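## Task

Gather the two grey steel power modules onto one of the tops next to the arms and the two black-handled espresso tampers onto one top. All four must keep their current upright orientation and rest with their entire base on that top. Every other object must finish resting directly on the top it occupies now. Nothing may enter the slot in the top of a weight, or the attempt fails. Anything held in place only by a robot at the end does not count. Finish by opening the grippers and moving the arms away.

## Robot and tools

ROBOTS AND CAMERAS. There are four identical i2rt Big YAM arms named arm1, arm2, arm3 and arm4. Each has six joints, a two-finger gripper and a wrist camera (arm1_cam_wrist to arm4_cam_wrist, fisheye, 616x616). Two fixed room cameras, room_a and room_b (896x504), are not attached to any arm. The hand reaches roughly 1.0 m from the joint1 axis. Joints move at different speeds, so the path between two postures can sweep wide. With joints 1 and 6 at 0 and the hand level and forward, the wrist camera is on top of the hand, looking toward the fingertips.

FRAME. One shared scene frame, origin on the floor, +z up. The hand point is midway between the fingertips; the hand z axis runs along the fingers and the fingers open along its y axis. Foot poses are never printed. Calibration lines give, per camera, K, distortion and T_world_to_cam (metres, scene frame to camera); real cameras may be off by a couple of degrees and millimetres, and wrist camera poses also inherit joint reading errors. Results list cameras whose numbers changed.

execute_actions. Argument actions: a list holding one action or nothing (empty list returns state and pictures only). An action is an object keyed by arm name; each arm gets its own object containing joints, which maps joint names to ABSOLUTE targets (not offsets). Angles in radians, gripper in metres:
- joint1_rad -2.879 to 2.879 (tolerance ±0.045): rotates the arm about its foot, positive counter-clockwise seen from above; 0 points where the foot faces.
- joint2_rad 0 to 3.141 (±0.14): shoulder; 0 has the upper arm pointing back about level, larger lifts it up and over to the front.
- joint3_rad 0 to 3.019 (±0.09): elbow; 0 is fully folded, larger opens.
- joint4_rad -1.692 to 1.57 (±0.055): hand pitch, positive tips the fingers up.
- joint5_rad -1.57 to 1.57 (±0.03): sideways hand swing, positive toward the arm's right.
- joint6_rad -2.094 to 2.094 (±0.035): hand roll, positive clockwise viewed from behind the hand.
- gripper_m 0 to 0.093 (±0.003): fingertip gap; grip force tops out near 50 to 62 N per pad, lower on some.
All motions in an action start at once and may finish at different times. Joints or arms you omit may keep pushing toward an earlier target. An unknown key or out-of-range value rejects the whole call and nothing moves. Argument cameras: list of camera names, or "all", null or omitted for all, [] for none; an unknown name rejects the call. The pictures line gives the image order.

RESULTS. joint_positions reports each joint. joint_status tells how each commanded motion ended: off_target (stopped short and may still push), contact_stop or time_out (target dropped, joint holds where it is; a timed-out joint may keep or be given a nearby target and keep pushing, shown under on_its_own), not_followed (a safety check that keeps arms off themselves and each other withheld the targets; a "joint command not followed" line with a cause appears; the arm may retry them on later actions until you send passable targets; the gripper part still runs). on_its_own covers motion this call did not command; "held at" is the held target, not the position. limit_stop_at_motor_heat means a heat stop interrupted that key; resend the target. MOTOR HOT warns from 85 °C; at 100 °C an OVER-TEMPERATURE FAULT makes that arm and gripper go limp and fall until cooled. If a result reports a stop, later movement, wait and finished_scene calls in the same reply are skipped.

wait: seconds from 0 to 10; commands nothing, returns state and pictures like an empty action.

zoom_image: camera (one of the six names) and region [x0, y0, x1, y1] in pixels of that camera's latest full image, top-left origin, at most 504 by 504. Only cameras in the latest result with full images qualify.

finished_scene: scene, the integer number of the current scene. It ends that scene permanently after the last command is held; the result reports success and gives the next task. Replying with no tool call ends everything.

CAUTIONS. The arm does not stop on contact and can push very hard; to relieve a stalled joint, command its reported position. Sustained pushing or holding loads heats motors, and a loaded joint sags. A target very close to the current reading may not move anything. The robots keep executing the last command while you write replies. Arms can still collide (the check ignores fingers, gripper housings and wrist cameras, and may react late); a hard squeeze between arms fails and ends the run, a hard hit may. Arms do not wait for one another. Loose objects may occasionally be nudged by outside forces. Do not knock anything off the work area or onto the floor, and avoid drops, slips, slams and hard hits. Keep objects out of weight slots. Release everything and retract before ending.

Each tool is called after "Request:" by a JSON object that holds its "api" and its "payload", one argument or row to a line.

## Session

Request:
{"api": "execute_actions", "payload": {
  "actions": []
}}

Scene clock: 0.00 s.
arm1.joint_positions: joint1_rad=-0.206 joint2_rad=+0.434 joint3_rad=+1.628 joint4_rad=-1.300 joint5_rad=+0.292 joint6_rad=-0.094 gripper_m=+0.094
arm1.joint_status: not commanded
arm1.hand: x=-1.4766 y=+0.6032 z=+1.5038 quat_wxyz=(-0.531, +0.519, -0.532, -0.407) (m; scene frame)
arm2.joint_positions: joint1_rad=+0.329 joint2_rad=+0.523 joint3_rad=+1.571 joint4_rad=-1.488 joint5_rad=-0.281 joint6_rad=+0.606 gripper_m=+0.095
arm2.joint_status: not commanded
arm2.hand: x=-0.3578 y=+0.5963 z=+1.3683 quat_wxyz=(+0.281, +0.828, -0.146, -0.462) (m; scene frame)
arm3.joint_positions: joint1_rad=+0.002 joint2_rad=+0.442 joint3_rad=+1.642 joint4_rad=-1.489 joint5_rad=-0.233 joint6_rad=+0.151 gripper_m=+0.094
arm3.joint_status: not commanded
arm3.hand: x=+0.2888 y=-0.6344 z=+1.4029 quat_wxyz=(-0.597, -0.092, -0.794, -0.067) (m; scene frame)
arm4.joint_positions: joint1_rad=-0.640 joint2_rad=+0.405 joint3_rad=+1.345 joint4_rad=-1.333 joint5_rad=-0.116 joint6_rad=+0.373 gripper_m=+0.094
arm4.joint_status: not commanded
arm4.hand: x=+1.5193 y=-0.6710 z=+1.3464 quat_wxyz=(-0.452, -0.722, -0.407, +0.330) (m; scene frame)
pictures: arm1_cam_wrist, arm2_cam_wrist, arm3_cam_wrist, arm4_cam_wrist, room_a, room_b
Images, in order (width x height): arm1_cam_wrist 616x616, arm2_cam_wrist 616x616, arm3_cam_wrist 616x616, arm4_cam_wrist 616x616, room_a 896x504, room_b 896x504.

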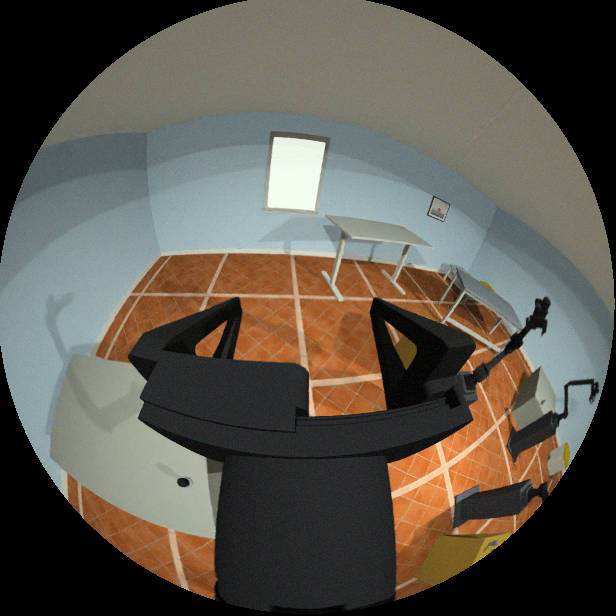

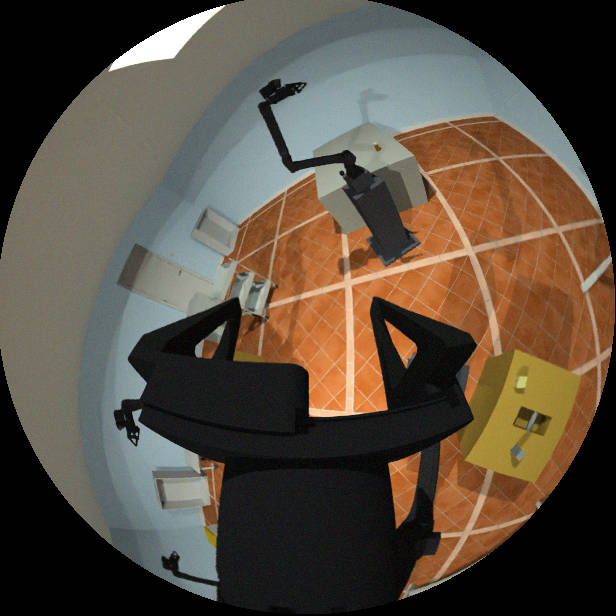

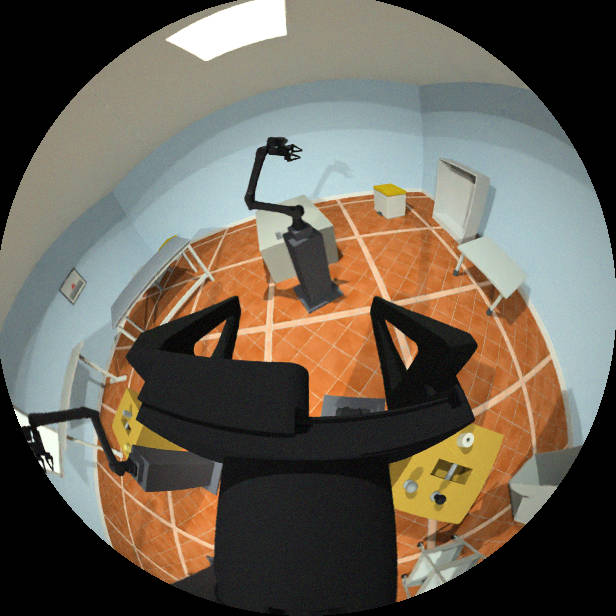

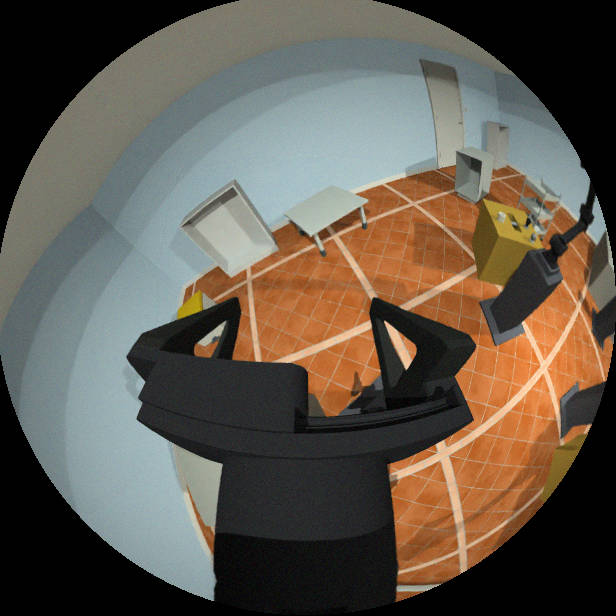

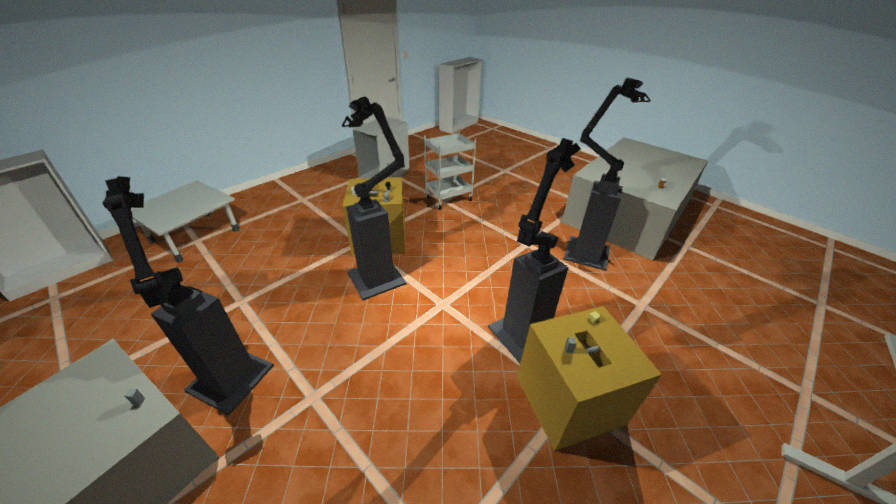

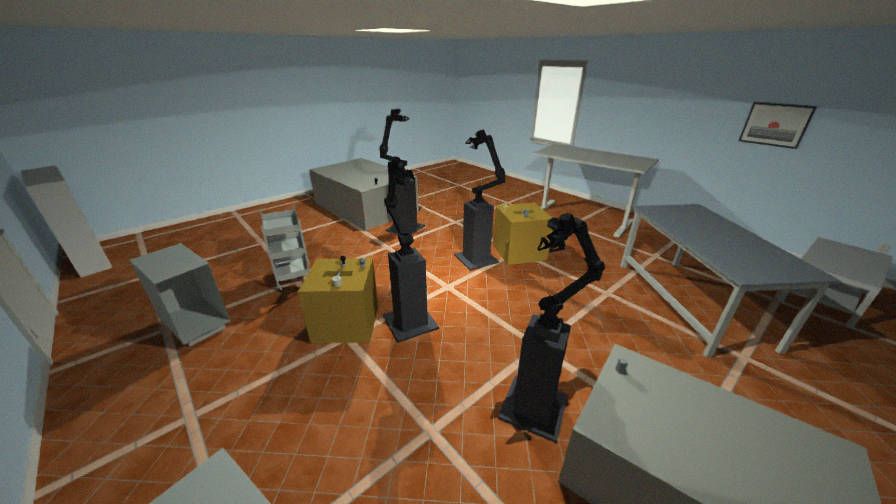

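Request:
{"api": "zoom_image", "payload": {
  "camera": "room_a",
  "region": [300, 130, 720, 400]
}}

Request:
{"api": "zoom_image", "payload": {
  "camera": "room_b",
  "region": [280, 140, 660, 400]
}}

Request:
{"api": "execute_actions", "payload": {
  "actions": [
    {"arm1":{"joints":{"joint1_rad":0,"joint2_rad":1.57,"joint3_rad":1.57,"joint4_rad":0,"joint5_rad":0,"joint6_rad":0}},"arm2":{"joints":{"joint1_rad":0,"joint2_rad":1.57,"joint3_rad":0.8,"joint4_rad":0,"joint5_rad":0,"joint6_rad":0}},"arm3":{"joints":{"joint1_rad":0,"joint2_rad":1.0,"joint3_rad":1.57,"joint4_rad":-1.0,"joint5_rad":0,"joint6_rad":0}},"arm4":{"joints":{"joint1_rad":0,"joint2_rad":1.57,"joint3_rad":1.57,"joint4_rad":-1.57,"joint5_rad":0,"joint6_rad":0}}}
  ],
  "cameras": ["room_a","room_b"]
}}

Region (300, 130, 720, 400) of room_a's 896x504 image, scaled by 1.200, with more detail than that image has; it fills the top 324 rows of this view, and the rest is white.

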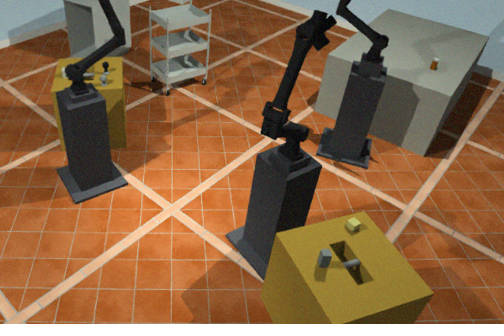

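Region (280, 140, 660, 400) of room_b's 896x504 image, scaled by 1.326, with more detail than that image has; it fills the top 345 rows of this view, and the rest is white.

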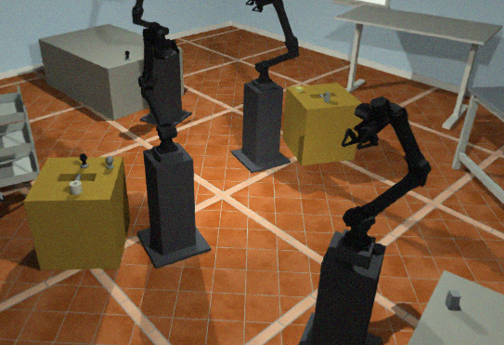

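Scene clock: 2.93 s.
arm1.joint_positions: joint1_rad=-0.009 joint2_rad=+1.568 joint3_rad=+1.548 joint4_rad=-0.019 joint5_rad=+0.004 joint6_rad=-0.017 gripper_m=+0.094
arm1.joint_status: all done
arm1.hand: x=-1.7566 y=+1.1861 z=+1.3154 quat_wxyz=(-0.403, +0.591, -0.412, -0.564) (m; scene frame)
arm2.joint_positions: joint1_rad=+0.006 joint2_rad=+1.550 joint3_rad=+0.780 joint4_rad=-0.016 joint5_rad=-0.003 joint6_rad=+0.009 gripper_m=+0.095
arm2.joint_status: all done
arm2.hand: x=-0.7387 y=+0.7938 z=+0.8337 quat_wxyz=(-0.052, +0.916, -0.118, -0.380) (m; scene frame)
arm3.joint_positions: joint1_rad=+0.002 joint2_rad=+0.993 joint3_rad=+1.553 joint4_rad=-1.029 joint5_rad=-0.004 joint6_rad=+0.012 gripper_m=+0.094
arm3.joint_status: all done
arm3.hand: x=+0.6055 y=-0.7547 z=+1.3374 quat_wxyz=(-0.520, -0.111, -0.845, +0.057) (m; scene frame)
arm4.joint_positions: joint1_rad=-0.004 joint2_rad=+1.561 joint3_rad=+1.568 joint4_rad=-1.561 joint5_rad=+0.001 joint6_rad=+0.008 gripper_m=+0.094
arm4.joint_status: all done
arm4.hand: x=+1.7180 y=-0.9578 z=+1.0589 quat_wxyz=(-0.011, -0.560, -0.829, +0.006) (m; scene frame)
pictures: room_a, room_b
Images, in order (width x height): room_a 896x504, room_b 896x504.

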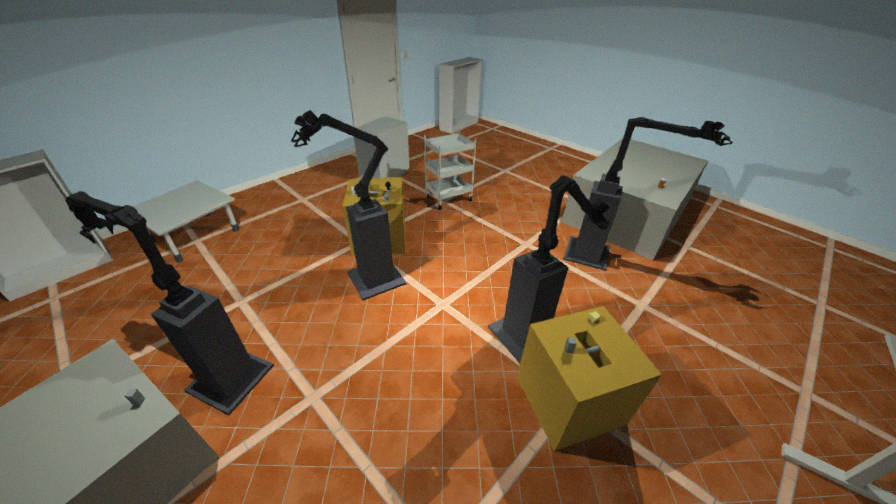

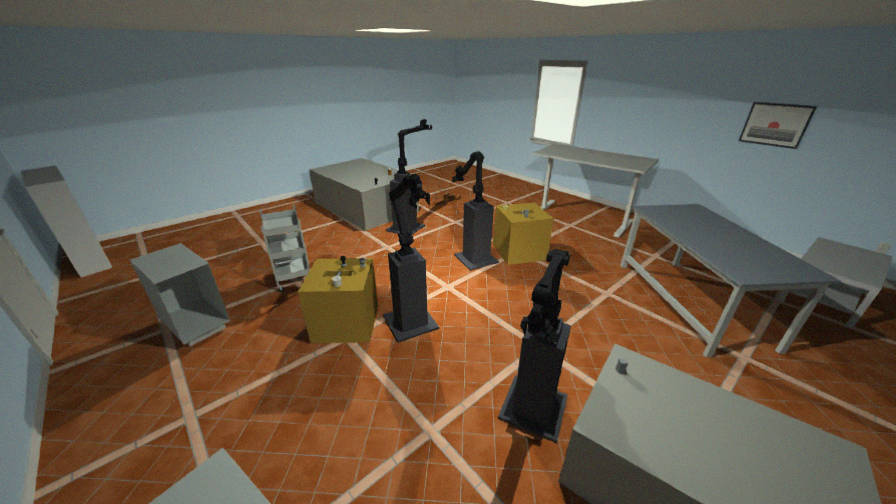

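Request:
{"api": "execute_actions", "payload": {
  "actions": [
    {"arm1":{"joints":{"joint4_rad":-1.57}},"arm2":{"joints":{"joint3_rad":1.57,"joint4_rad":-1.57}},"arm3":{"joints":{"joint2_rad":1.57,"joint4_rad":-1.57}},"arm4":{"joints":{"joint2_rad":2.2,"joint3_rad":2.2}}}
  ],
  "cameras": []
}}

Request:
{"api": "execute_actions", "payload": {
  "actions": [
    {"arm1":{"joints":{"joint1_rad":1.5}},"arm2":{"joints":{"joint1_rad":-1.6}},"arm3":{"joints":{"joint1_rad":-1.6}},"arm4":{"joints":{"joint1_rad":1.7,"joint2_rad":1.57,"joint3_rad":1.57}}}
  ]
}}

Scene clock: 5.57 s.
arm1.joint_positions: joint1_rad=-0.009 joint2_rad=+1.567 joint3_rad=+1.548 joint4_rad=-1.556 joint5_rad=+0.004 joint6_rad=-0.017 gripper_m=+0.094
arm1.joint_status: all done
arm1.hand: x=-1.6743 y=+0.9530 z=+1.0794 quat_wxyz=(+0.003, +0.823, -0.568, +0.001) (m; scene frame)
arm2.joint_positions: joint1_rad=+0.006 joint2_rad=+1.559 joint3_rad=+1.521 joint4_rad=-1.561 joint5_rad=-0.003 joint6_rad=+0.009 gripper_m=+0.095
arm2.joint_status: all done
arm2.hand: x=-0.6716 y=+0.7736 z=+1.0132 quat_wxyz=(-0.004, +0.991, -0.131, +0.013) (m; scene frame)
arm3.joint_positions: joint1_rad=+0.002 joint2_rad=+1.582 joint3_rad=+1.553 joint4_rad=-1.554 joint5_rad=-0.004 joint6_rad=+0.012 gripper_m=+0.094
arm3.joint_status: all done
arm3.hand: x=+0.6614 y=-0.7667 z=+1.0123 quat_wxyz=(+0.006, -0.130, -0.991, -0.006) (m; scene frame)
arm4.joint_positions: joint1_rad=-0.004 joint2_rad=+2.202 joint3_rad=+2.143 joint4_rad=-1.569 joint5_rad=+0.001 joint6_rad=+0.008 gripper_m=+0.094
arm4.joint_status: all done
arm4.hand: x=+1.7930 y=-1.1391 z=+0.9222 quat_wxyz=(+0.020, -0.559, -0.829, -0.014) (m; scene frame)
pictures: none
No camera images: the call's "cameras" was empty. Leave "cameras" out to get every camera's image.

Scene clock: 7.50 s.
arm1.joint_positions: joint1_rad=+1.504 joint2_rad=+1.567 joint3_rad=+1.548 joint4_rad=-1.556 joint5_rad=+0.000 joint6_rad=-0.015 gripper_m=+0.094
arm1.joint_status: all done
arm1.hand: x=-1.9662 y=+0.3787 z=+1.0823 quat_wxyz=(+0.000, +0.989, +0.151, -0.001) (m; scene frame)
arm2.joint_positions: joint1_rad=-1.604 joint2_rad=+1.560 joint3_rad=+1.525 joint4_rad=-1.561 joint5_rad=-0.001 joint6_rad=+0.007 gripper_m=+0.095
arm2.joint_status: all done
arm2.hand: x=-0.0928 y=+1.0994 z=+1.0194 quat_wxyz=(+0.005, +0.593, -0.805, +0.002) (m; scene frame)
arm3.joint_positions: joint1_rad=-1.608 joint2_rad=+1.582 joint3_rad=+1.553 joint4_rad=-1.554 joint5_rad=+0.000 joint6_rad=+0.010 gripper_m=+0.094
arm3.joint_status: all done
arm3.hand: x=+0.0685 y=-1.1039 z=+1.0102 quat_wxyz=(+0.006, -0.804, -0.594, -0.007) (m; scene frame)
arm4.joint_positions: joint1_rad=+1.701 joint2_rad=+1.568 joint3_rad=+1.583 joint4_rad=-1.564 joint5_rad=-0.001 joint6_rad=+0.006 gripper_m=+0.094
arm4.joint_status: all done
arm4.hand: x=+1.9503 y=-0.2825 z=+1.0580 quat_wxyz=(-0.012, +0.257, -0.966, +0.001) (m; scene frame)
pictures: arm1_cam_wrist, arm2_cam_wrist, arm3_cam_wrist, arm4_cam_wrist, room_a, room_b
camera_calibration (this result's frames):
arm1_cam_wrist: T_world_to_cam=[[-0.303046, 0.952972, 0.00264472, -0.96071], [0.776351, 0.245269, 0.580622, 0.81048], [0.552668, 0.178008, -0.814169, 2.0246], [0, 0, 0, 1]] pos_world=[-2.03929, 0.35635, 1.18032]
arm2_cam_wrist: T_world_to_cam=[[0.953918, -0.300024, -0.00521522, 0.427234], [-0.237725, -0.766217, 0.596991, 0.215195], [-0.183107, -0.568241, -0.802231, 1.54951], [0, 0, 0, 1]] pos_world=[-0.0726613, 1.17356, 1.11683]
arm3_cam_wrist: T_world_to_cam=[[-0.953512, 0.30054, 0.0221418, 0.373153], [0.255018, 0.765572, 0.590648, 0.23516], [0.160562, 0.568837, -0.806625, 1.55122], [0, 0, 0, 1]] pos_world=[0.0467687, -1.17457, 1.10409]
arm4_cam_wrist: T_world_to_cam=[[0.488537, -0.872534, 0.00406207, -1.20245], [-0.728523, -0.405333, 0.552232, 0.732362], [-0.480194, -0.272745, -0.833681, 1.86671], [0, 0, 0, 1]] pos_world=[2.01737, -0.243196, 1.15669]
Images, in order (width x height): arm1_cam_wrist 616x616, arm2_cam_wrist 616x616, arm3_cam_wrist 616x616, arm4_cam_wrist 616x616, room_a 896x504, room_b 896x504.

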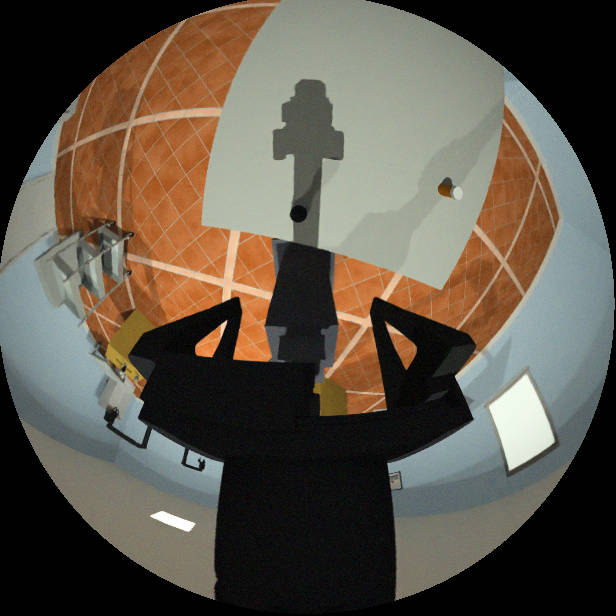

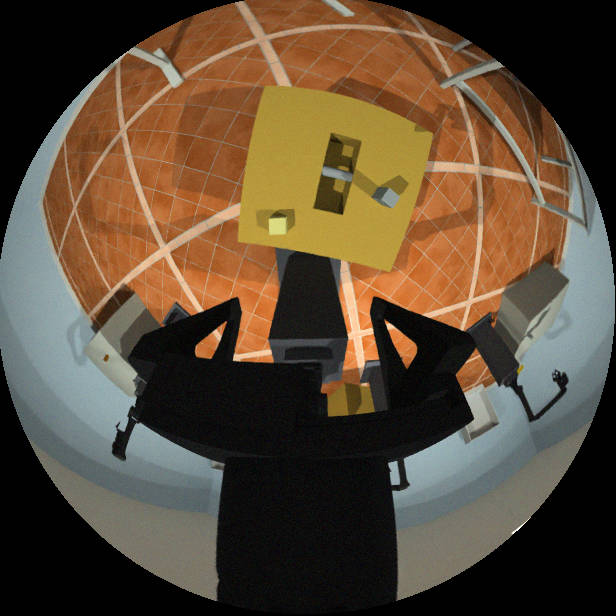

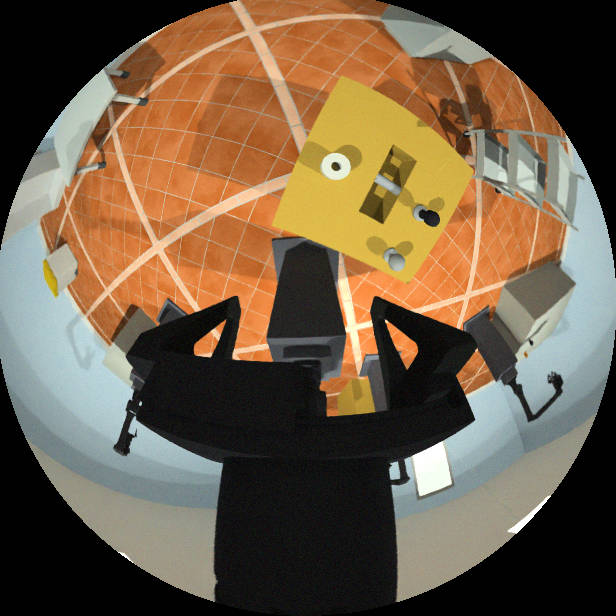

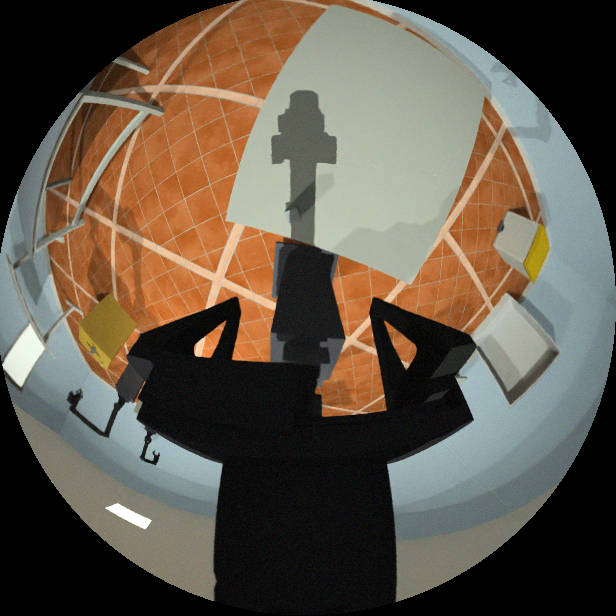

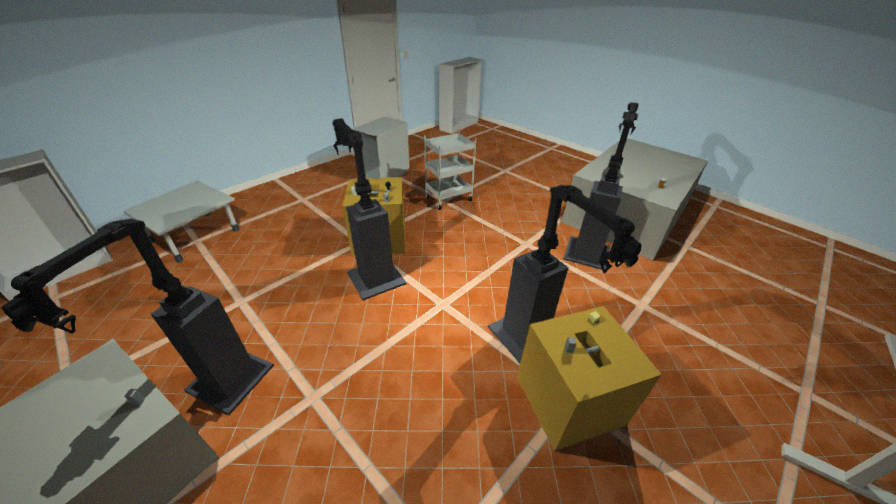

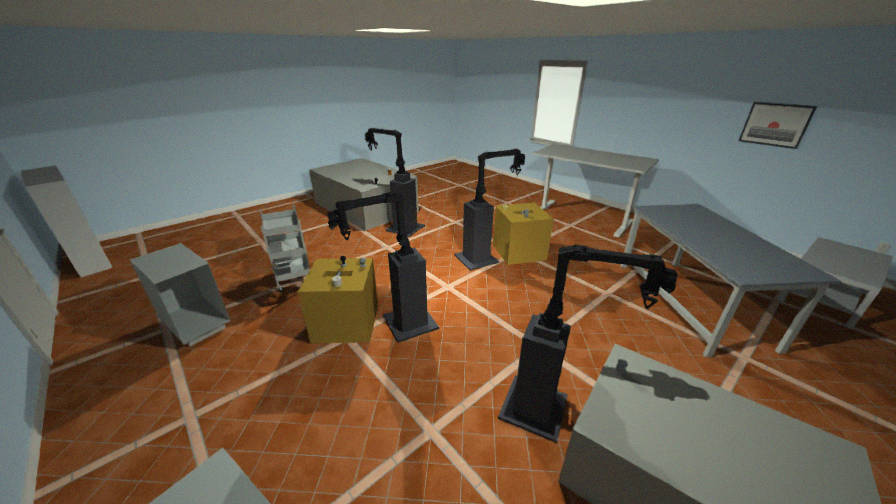

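Request:
{"api": "execute_actions", "payload": {
  "actions": [
    {"arm1":{"joints":{"joint1_rad":1.53,"joint2_rad":1.85,"joint3_rad":1.17,"joint4_rad":-0.89}},"arm2":{"joints":{"joint1_rad":-1.97,"joint2_rad":1.945,"joint3_rad":1.49,"joint4_rad":-1.11}},"arm3":{"joints":{"joint1_rad":-2.22,"joint2_rad":2.05,"joint3_rad":1.68,"joint4_rad":-1.2}},"arm4":{"joints":{"joint1_rad":1.78,"joint2_rad":1.89,"joint3_rad":1.29,"joint4_rad":-0.97}}}
  ],
  "cameras": ["arm1_cam_wrist","arm2_cam_wrist","arm3_cam_wrist","arm4_cam_wrist"]
}}

Scene clock: 13.70 s.
arm1.joint_positions: joint1_rad=+1.521 joint2_rad=+1.842 joint3_rad=+1.143 joint4_rad=-0.904 joint5_rad=+0.000 joint6_rad=-0.015 gripper_m=+0.094
arm1.joint_status: all done
arm1.hand: x=-1.9696 y=+0.3695 z=+0.8117 quat_wxyz=(-0.002, +0.987, +0.159, +0.013) (m; scene frame)
arm2.joint_positions: joint1_rad=-1.975 joint2_rad=+1.965 joint3_rad=+1.466 joint4_rad=-1.120 joint5_rad=+0.000 joint6_rad=+0.007 gripper_m=+0.095
arm2.joint_status: all done
arm2.hand: x=+0.1152 y=+1.0972 z=+0.7947 quat_wxyz=(+0.018, +0.435, -0.900, +0.004) (m; scene frame)
arm3.joint_positions: joint1_rad=-2.212 joint2_rad=+2.062 joint3_rad=+1.666 joint4_rad=-1.214 joint5_rad=+0.001 joint6_rad=+0.010 gripper_m=+0.094
arm3.joint_status: all done
arm3.hand: x=-0.2669 y=-1.0271 z=+0.7985 quat_wxyz=(+0.010, -0.944, -0.328, -0.019) (m; scene frame)
arm4.joint_positions: joint1_rad=+1.781 joint2_rad=+1.903 joint3_rad=+1.272 joint4_rad=-0.980 joint5_rad=-0.001 joint6_rad=+0.006 gripper_m=+0.094
arm4.joint_status: all done
arm4.hand: x=+1.9578 y=-0.2342 z=+0.7839 quat_wxyz=(+0.018, +0.295, -0.955, +0.010) (m; scene frame)
pictures: arm1_cam_wrist, arm2_cam_wrist, arm3_cam_wrist, arm4_cam_wrist
camera_calibration (this result's frames):
arm1_cam_wrist: T_world_to_cam=[[-0.31905, 0.947735, 0.00221376, -0.981505], [0.756859, 0.253385, 0.602462, 0.913419], [0.570413, 0.193891, -0.798145, 1.8239], [0, 0, 0, 1]] pos_world=[-2.04485, 0.345123, 0.907609]
arm2_cam_wrist: T_world_to_cam=[[0.7806, -0.624961, -0.00931747, 0.606706], [-0.487325, -0.617887, 0.617033, 0.247156], [-0.391379, -0.477116, -0.786882, 1.31787], [0, 0, 0, 1]] pos_world=[0.162637, 1.16066, 0.890157]
arm3_cam_wrist: T_world_to_cam=[[-0.614297, 0.788603, 0.0272649, 0.62271], [0.634691, 0.473285, 0.610875, 0.171864], [0.468834, 0.392564, -0.791257, 1.27952], [0, 0, 0, 1]] pos_world=[-0.326434, -1.07471, 0.890464]
arm4_cam_wrist: T_world_to_cam=[[0.556273, -0.830982, 0.00544038, -1.28684], [-0.6648, -0.441081, 0.6029, 0.735953], [-0.4986, -0.338994, -0.797798, 1.64729], [0, 0, 0, 1]] pos_world=[2.02643, -0.186302, 0.877501]
Images, in order (width x height): arm1_cam_wrist 616x616, arm2_cam_wrist 616x616, arm3_cam_wrist 616x616, arm4_cam_wrist 616x616.

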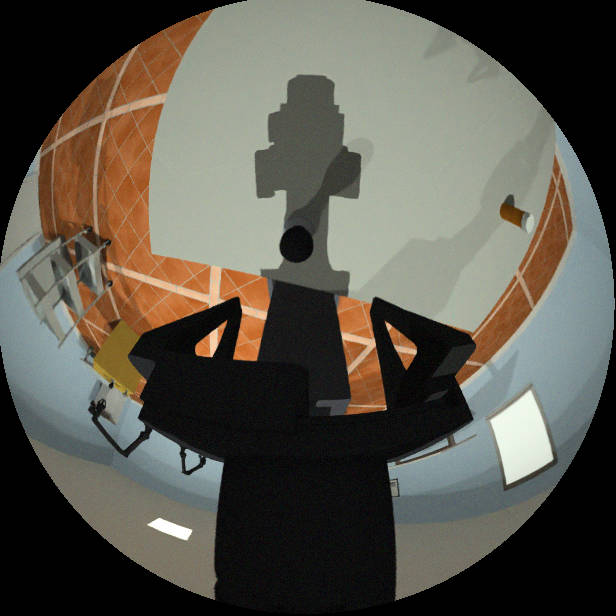

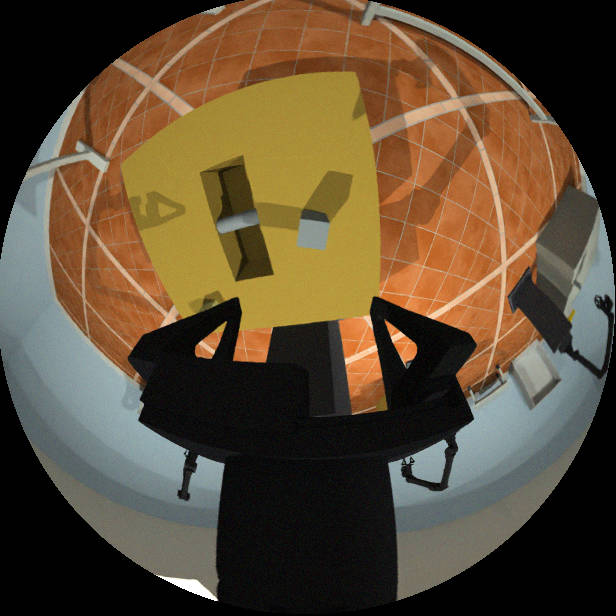

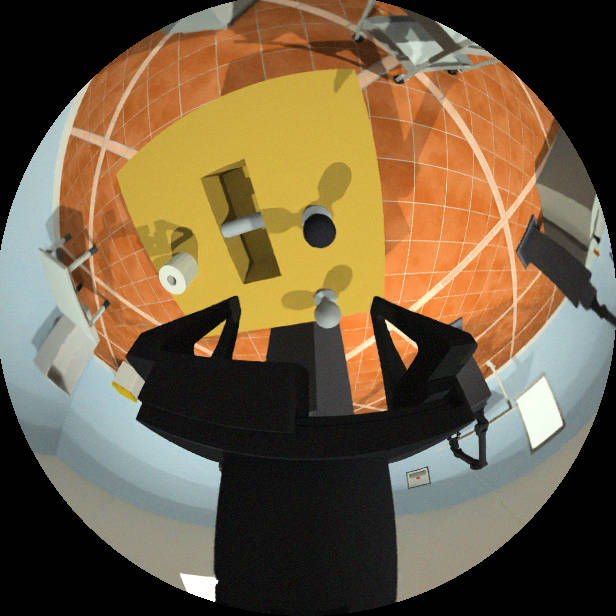

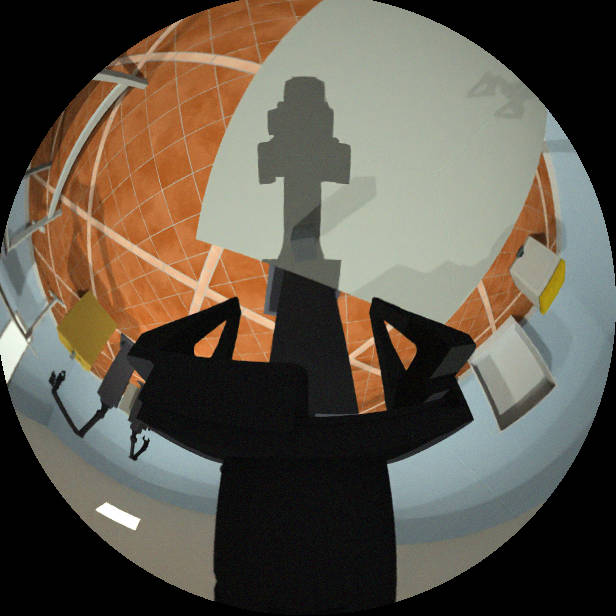

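Request:
{"api": "execute_actions", "payload": {
  "actions": [
    {"arm1":{"joints":{"joint1_rad":1.545,"joint2_rad":2.106,"joint3_rad":1.17,"joint4_rad":-0.61}},"arm2":{"joints":{"joint1_rad":-1.98,"joint2_rad":2.21,"joint3_rad":1.44,"joint4_rad":-0.76}},"arm3":{"joints":{"joint1_rad":-2.25,"joint2_rad":2.28,"joint3_rad":1.605,"joint4_rad":-0.86}},"arm4":{"joints":{"joint1_rad":1.795,"joint2_rad":2.16,"joint3_rad":1.263,"joint4_rad":-0.645}}}
  ],
  "cameras": ["arm1_cam_wrist","arm2_cam_wrist","arm3_cam_wrist","arm4_cam_wrist"]
}}

Scene clock: 17.20 s.
arm1.joint_positions: joint1_rad=+1.536 joint2_rad=+2.111 joint3_rad=+1.156 joint4_rad=-0.624 joint5_rad=+0.000 joint6_rad=-0.015 gripper_m=+0.094
arm1.joint_status: all done
arm1.hand: x=-1.9874 y=+0.3563 z=+0.6888 quat_wxyz=(+0.000, +0.986, +0.167, +0.001) (m; scene frame)
arm2.joint_positions: joint1_rad=-1.975 joint2_rad=+2.222 joint3_rad=+1.419 joint4_rad=-0.771 joint5_rad=+0.000 joint6_rad=+0.007 gripper_m=+0.095
arm2.joint_status: all done
arm2.hand: x=+0.1256 y=+1.1127 z=+0.6387 quat_wxyz=(-0.002, +0.435, -0.900, -0.006) (m; scene frame)
arm3.joint_positions: joint1_rad=-2.252 joint2_rad=+2.301 joint3_rad=+1.593 joint4_rad=-0.878 joint5_rad=+0.001 joint6_rad=+0.010 gripper_m=+0.094
arm3.joint_status: all done
arm3.hand: x=-0.2882 y=-1.0123 z=+0.6325 quat_wxyz=(+0.006, -0.951, -0.310, -0.008) (m; scene frame)
arm4.joint_positions: joint1_rad=+1.781 joint2_rad=+2.172 joint3_rad=+1.259 joint4_rad=-0.655 joint5_rad=-0.001 joint6_rad=+0.006 gripper_m=+0.094
arm4.joint_status: all done
arm4.hand: x=+1.9734 y=-0.2250 z=+0.6444 quat_wxyz=(-0.002, +0.295, -0.955, +0.003) (m; scene frame)
pictures: arm1_cam_wrist, arm2_cam_wrist, arm3_cam_wrist, arm4_cam_wrist
camera_calibration (this result's frames):
arm1_cam_wrist: T_world_to_cam=[[-0.333069, 0.942898, 0.00279187, -1.00091], [0.766333, 0.268971, 0.583428, 1.03059], [0.549363, 0.196461, -0.81216, 1.70545], [0, 0, 0, 1]] pos_world=[-2.06006, 0.331502, 0.786614]
arm2_cam_wrist: T_world_to_cam=[[0.78062, -0.624928, -0.00984318, 0.607127], [-0.50432, -0.639111, 0.580688, 0.406979], [-0.369179, -0.448333, -0.814066, 1.18912], [0, 0, 0, 1]] pos_world=[0.17031, 1.17264, 0.73767]
arm3_cam_wrist: T_world_to_cam=[[-0.582409, 0.812448, 0.0269928, 0.635961], [0.664848, 0.456969, 0.590895, 0.284646], [0.467736, 0.362089, -0.806297, 1.1307], [0, 0, 0, 1]] pos_world=[-0.347728, -1.05617, 0.72632]
arm4_cam_wrist: T_world_to_cam=[[0.556403, -0.830899, 0.00478642, -1.28684], [-0.68503, -0.455448, 0.568595, 0.893221], [-0.470265, -0.319647, -0.822604, 1.51137], [0, 0, 0, 1]] pos_world=[2.03863, -0.179311, 0.741534]
Images, in order (width x height): arm1_cam_wrist 616x616, arm2_cam_wrist 616x616, arm3_cam_wrist 616x616, arm4_cam_wrist 616x616.

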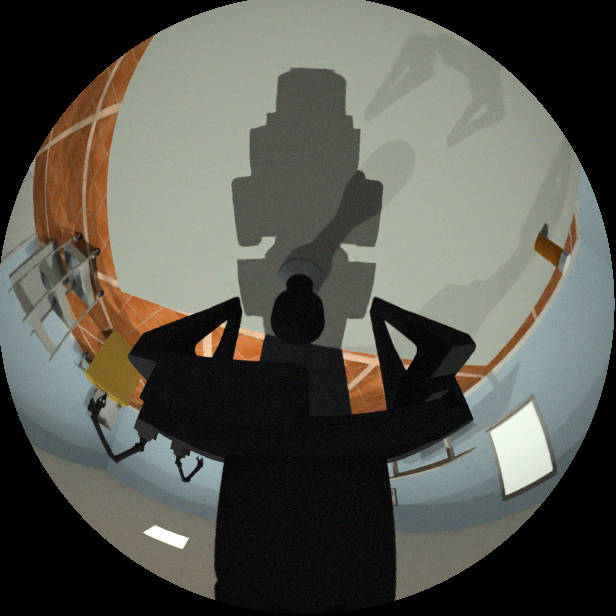

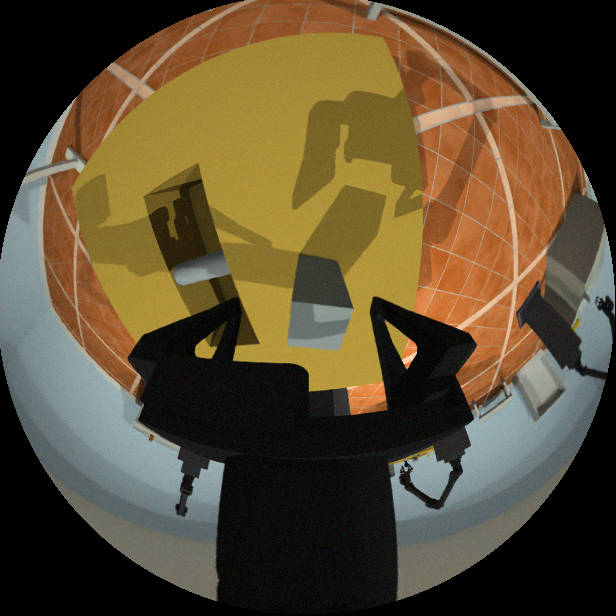

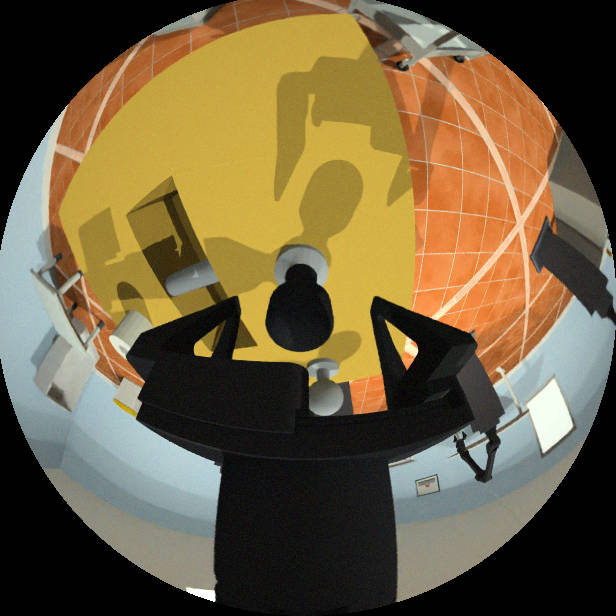

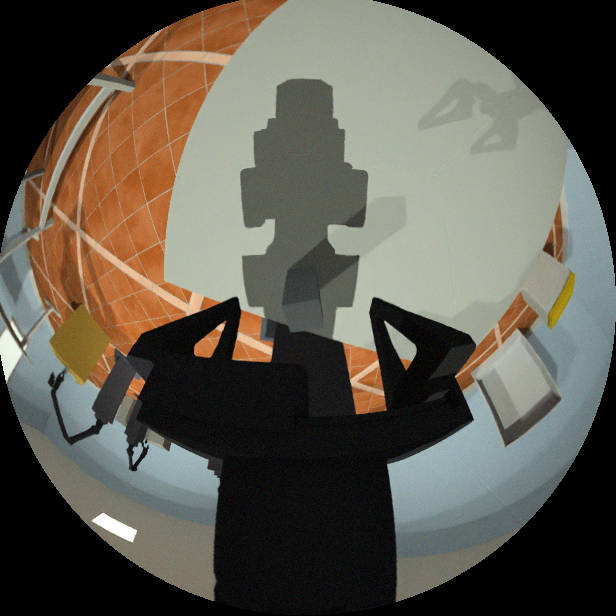

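Request:
{"api": "execute_actions", "payload": {
  "actions": [
    {"arm1":{"joints":{"joint2_rad":2.135,"joint3_rad":1.115,"joint4_rad":-0.53}},"arm2":{"joints":{"joint2_rad":1.6,"joint3_rad":1.4,"joint4_rad":-0.76}},"arm3":{"joints":{"joint3_rad":1.57,"joint4_rad":-0.825}},"arm4":{"joints":{"joint2_rad":2.19,"joint3_rad":1.21,"joint4_rad":-0.565}}}
  ],
  "cameras": ["arm1_cam_wrist","arm3_cam_wrist","arm4_cam_wrist"]
}}

Request:
{"api": "execute_actions", "payload": {
  "actions": [
    {"arm1":{"joints":{"gripper_m":0}},"arm3":{"joints":{"gripper_m":0}},"arm4":{"joints":{"gripper_m":0}}}
  ],
  "cameras": []
}}

Scene clock: 19.57 s.
arm1.joint_positions: joint1_rad=+1.536 joint2_rad=+2.111 joint3_rad=+1.115 joint4_rad=-0.545 joint5_rad=+0.000 joint6_rad=-0.015 gripper_m=+0.094
arm1.joint_status: all done
arm1.hand: x=-1.9839 y=+0.3575 z=+0.6801 quat_wxyz=(+0.002, +0.986, +0.166, -0.018) (m; scene frame)
arm2.joint_positions: joint1_rad=-1.975 joint2_rad=+1.579 joint3_rad=+1.389 joint4_rad=-0.766 joint5_rad=+0.000 joint6_rad=+0.007 gripper_m=+0.095
arm2.joint_status: all done
arm2.hand: x=+0.1498 y=+1.1385 z=+1.0049 quat_wxyz=(-0.275, +0.413, -0.857, -0.140) (m; scene frame)
arm3.joint_positions: joint1_rad=-2.252 joint2_rad=+2.300 joint3_rad=+1.575 joint4_rad=-0.845 joint5_rad=+0.001 joint6_rad=+0.010 gripper_m=+0.094
arm3.joint_status: all done
arm3.hand: x=-0.2876 y=-1.0118 z=+0.6277 quat_wxyz=(+0.004, -0.951, -0.310, -0.001) (m; scene frame)
arm4.joint_positions: joint1_rad=+1.781 joint2_rad=+2.172 joint3_rad=+1.217 joint4_rad=-0.576 joint5_rad=-0.001 joint6_rad=+0.006 gripper_m=+0.094
arm4.joint_status: all done
arm4.hand: x=+1.9705 y=-0.2271 z=+0.6352 quat_wxyz=(-0.020, +0.295, -0.955, -0.002) (m; scene frame)
pictures: arm1_cam_wrist, arm3_cam_wrist, arm4_cam_wrist
camera_calibration (this result's frames):
arm1_cam_wrist: T_world_to_cam=[[-0.332975, 0.942929, 0.00355017, -1.00116], [0.786691, 0.275724, 0.552352, 1.09181], [0.51985, 0.186713, -0.833603, 1.65571], [0, 0, 0, 1]] pos_world=[-2.053, 0.33384, 0.780689]
arm3_cam_wrist: T_world_to_cam=[[-0.582148, 0.812643, 0.026729, 0.636488], [0.67197, 0.462347, 0.578525, 0.302095], [0.457776, 0.354749, -0.815227, 1.12175], [0, 0, 0, 1]] pos_world=[-0.345978, -1.05485, 0.722697]
arm4_cam_wrist: T_world_to_cam=[[0.556536, -0.830813, 0.00421492, -1.28681], [-0.701881, -0.467442, 0.537458, 0.945795], [-0.444557, -0.302073, -0.84328, 1.46818], [0, 0, 0, 1]] pos_world=[2.03268, -0.183493, 0.735189]
Images, in order (width x height): arm1_cam_wrist 616x616, arm3_cam_wrist 616x616, arm4_cam_wrist 616x616.

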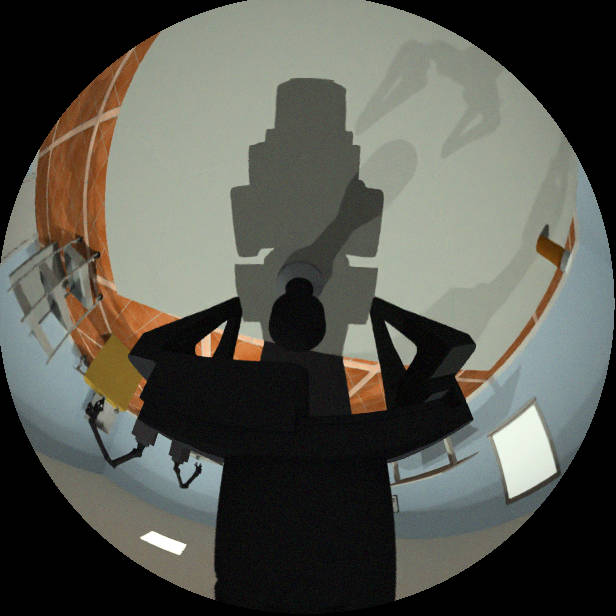

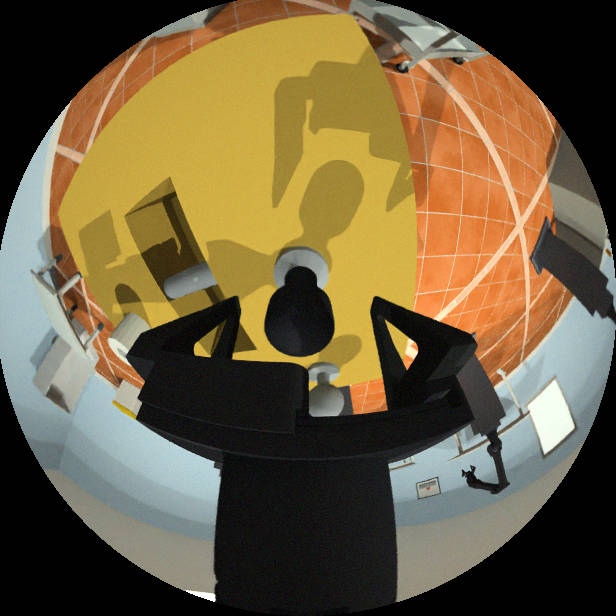

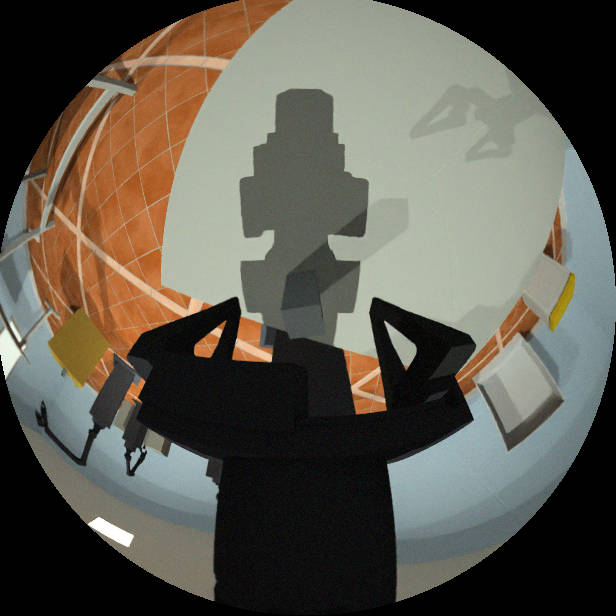

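Scene clock: 20.30 s.
arm1.joint_positions: joint1_rad=+1.536 joint2_rad=+2.111 joint3_rad=+1.115 joint4_rad=-0.538 joint5_rad=-0.002 joint6_rad=-0.015 gripper_m=+0.000
arm1.joint_status: all done
arm1.hand: x=-1.9853 y=+0.3563 z=+0.6801 quat_wxyz=(+0.004, +0.986, +0.167, -0.021) (m; scene frame)
arm2.joint_positions: joint1_rad=-1.975 joint2_rad=+1.579 joint3_rad=+1.389 joint4_rad=-0.766 joint5_rad=+0.000 joint6_rad=+0.007 gripper_m=+0.095
arm2.joint_status: not commanded
arm2.hand: x=+0.1498 y=+1.1385 z=+1.0049 quat_wxyz=(-0.275, +0.413, -0.857, -0.140) (m; scene frame)
arm3.joint_positions: joint1_rad=-2.251 joint2_rad=+2.300 joint3_rad=+1.575 joint4_rad=-0.843 joint5_rad=-0.002 joint6_rad=+0.009 gripper_m=+0.044
arm3.joint_status: gripper_m off_target (ended at +0.044, target +0.000)
arm3.hand: x=-0.2874 y=-1.0130 z=+0.6277 quat_wxyz=(+0.002, -0.951, -0.310, +0.000) (m; scene frame)
arm4.joint_positions: joint1_rad=+1.781 joint2_rad=+2.172 joint3_rad=+1.217 joint4_rad=-0.576 joint5_rad=-0.001 joint6_rad=+0.006 gripper_m=+0.001
arm4.joint_status: all done
arm4.hand: x=+1.9705 y=-0.2271 z=+0.6352 quat_wxyz=(-0.020, +0.295, -0.955, -0.002) (m; scene frame)
pictures: none
No camera images: the call's "cameras" was empty. Leave "cameras" out to get every camera's image.

Request:
{"api": "execute_actions", "payload": {
  "actions": [
    {"arm1":{"joints":{"gripper_m":0.093}},"arm4":{"joints":{"gripper_m":0.093}},"arm3":{"joints":{"joint2_rad":1.9,"joint3_rad":1.6,"joint4_rad":-1.25}},"arm2":{"joints":{"joint1_rad":2.15}}}
  ],
  "cameras": []
}}

Request:
{"api": "execute_actions", "payload": {
  "actions": [
    {"arm1":{"joints":{"joint3_rad":1.06,"joint4_rad":-0.5}},"arm4":{"joints":{"joint3_rad":1.15,"joint4_rad":-0.53}},"arm3":{"joints":{"joint1_rad":2.15}}}
  ],
  "cameras": ["arm1_cam_wrist","arm4_cam_wrist"]
}}

Scene clock: 24.03 s.
arm1.joint_positions: joint1_rad=+1.536 joint2_rad=+2.111 joint3_rad=+1.115 joint4_rad=-0.538 joint5_rad=-0.002 joint6_rad=-0.015 gripper_m=+0.093
arm1.joint_status: all done
arm1.hand: x=-1.9853 y=+0.3563 z=+0.6801 quat_wxyz=(+0.004, +0.986, +0.167, -0.021) (m; scene frame)
arm2.joint_positions: joint1_rad=+2.156 joint2_rad=+1.590 joint3_rad=+1.389 joint4_rad=-0.766 joint5_rad=+0.000 joint6_rad=+0.007 gripper_m=+0.095
arm2.joint_status: all done
arm2.hand: x=-0.0313 y=+0.0796 z=+0.9825 quat_wxyz=(+0.238, +0.561, +0.775, -0.167) (m; scene frame)
arm3.joint_positions: joint1_rad=-2.251 joint2_rad=+1.921 joint3_rad=+1.575 joint4_rad=-1.233 joint5_rad=-0.002 joint6_rad=+0.009 gripper_m=+0.044
arm3.joint_status: all done
arm3.hand: x=-0.2565 y=-0.9915 z=+0.8472 quat_wxyz=(+0.003, -0.951, -0.310, -0.005) (m; scene frame)
arm4.joint_positions: joint1_rad=+1.781 joint2_rad=+2.172 joint3_rad=+1.217 joint4_rad=-0.576 joint5_rad=-0.001 joint6_rad=+0.006 gripper_m=+0.093
arm4.joint_status: all done
arm4.hand: x=+1.9705 y=-0.2271 z=+0.6352 quat_wxyz=(-0.020, +0.295, -0.955, -0.002) (m; scene frame)
pictures: none
No camera images: the call's "cameras" was empty. Leave "cameras" out to get every camera's image.

Scene clock: 27.53 s.
arm1.joint_positions: joint1_rad=+1.536 joint2_rad=+2.112 joint3_rad=+1.056 joint4_rad=-0.514 joint5_rad=-0.002 joint6_rad=-0.015 gripper_m=+0.093
arm1.joint_status: all done
arm1.hand: x=-1.9591 y=+0.3650 z=+0.6681 quat_wxyz=(+0.001, +0.986, +0.167, -0.004) (m; scene frame)
arm2.joint_positions: joint1_rad=+2.156 joint2_rad=+1.590 joint3_rad=+1.389 joint4_rad=-0.766 joint5_rad=+0.000 joint6_rad=+0.007 gripper_m=+0.095
arm2.joint_status: not commanded
arm2.hand: x=-0.0313 y=+0.0796 z=+0.9825 quat_wxyz=(+0.238, +0.561, +0.775, -0.167) (m; scene frame)
arm3.joint_positions: joint1_rad=+2.153 joint2_rad=+1.921 joint3_rad=+1.575 joint4_rad=-1.233 joint5_rad=-0.003 joint6_rad=+0.009 gripper_m=+0.044
arm3.joint_status: all done
arm3.hand: x=+0.0166 y=-0.1080 z=+0.8530 quat_wxyz=(+0.001, +0.811, -0.584, +0.001) (m; scene frame)
arm4.joint_positions: joint1_rad=+1.781 joint2_rad=+2.172 joint3_rad=+1.153 joint4_rad=-0.540 joint5_rad=-0.001 joint6_rad=+0.006 gripper_m=+0.093
arm4.joint_status: all done
arm4.hand: x=+1.9483 y=-0.2426 z=+0.6216 quat_wxyz=(-0.007, +0.295, -0.955, +0.002) (m; scene frame)
pictures: arm1_cam_wrist, arm4_cam_wrist
camera_calibration (this result's frames):
arm1_cam_wrist: T_world_to_cam=[[-0.333419, 0.942778, 0.00146794, -0.999412], [0.771404, 0.271916, 0.575323, 1.03301], [0.542003, 0.192956, -0.817925, 1.66209], [0, 0, 0, 1]] pos_world=[-2.03094, 0.340622, 0.766617]
arm4_cam_wrist: T_world_to_cam=[[0.556436, -0.830877, 0.00463422, -1.28736], [-0.689594, -0.458694, 0.56041, 0.894204], [-0.463506, -0.315028, -0.828202, 1.4666], [0, 0, 0, 1]] pos_world=[2.01275, -0.197455, 0.719485]
Images, in order (width x height): arm1_cam_wrist 616x616, arm4_cam_wrist 616x616.

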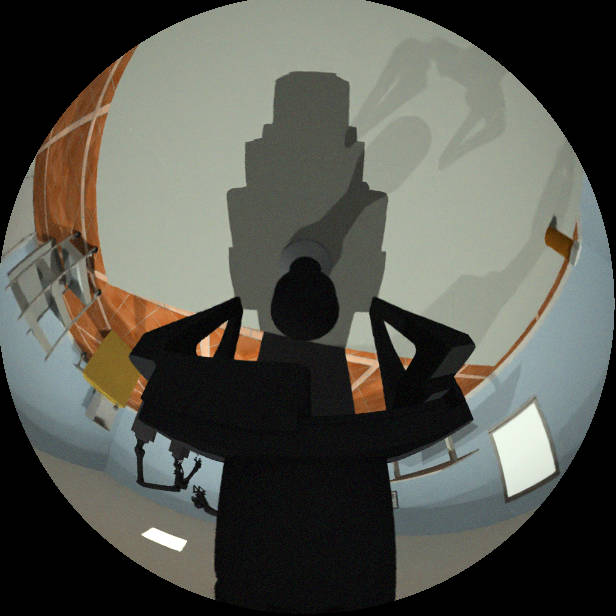

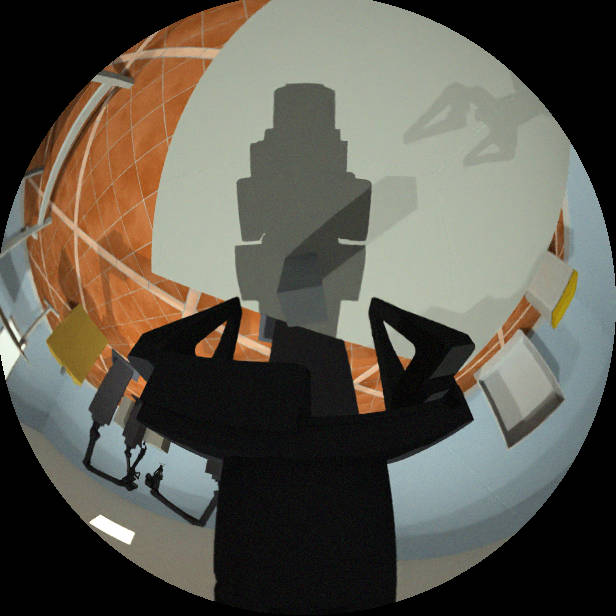

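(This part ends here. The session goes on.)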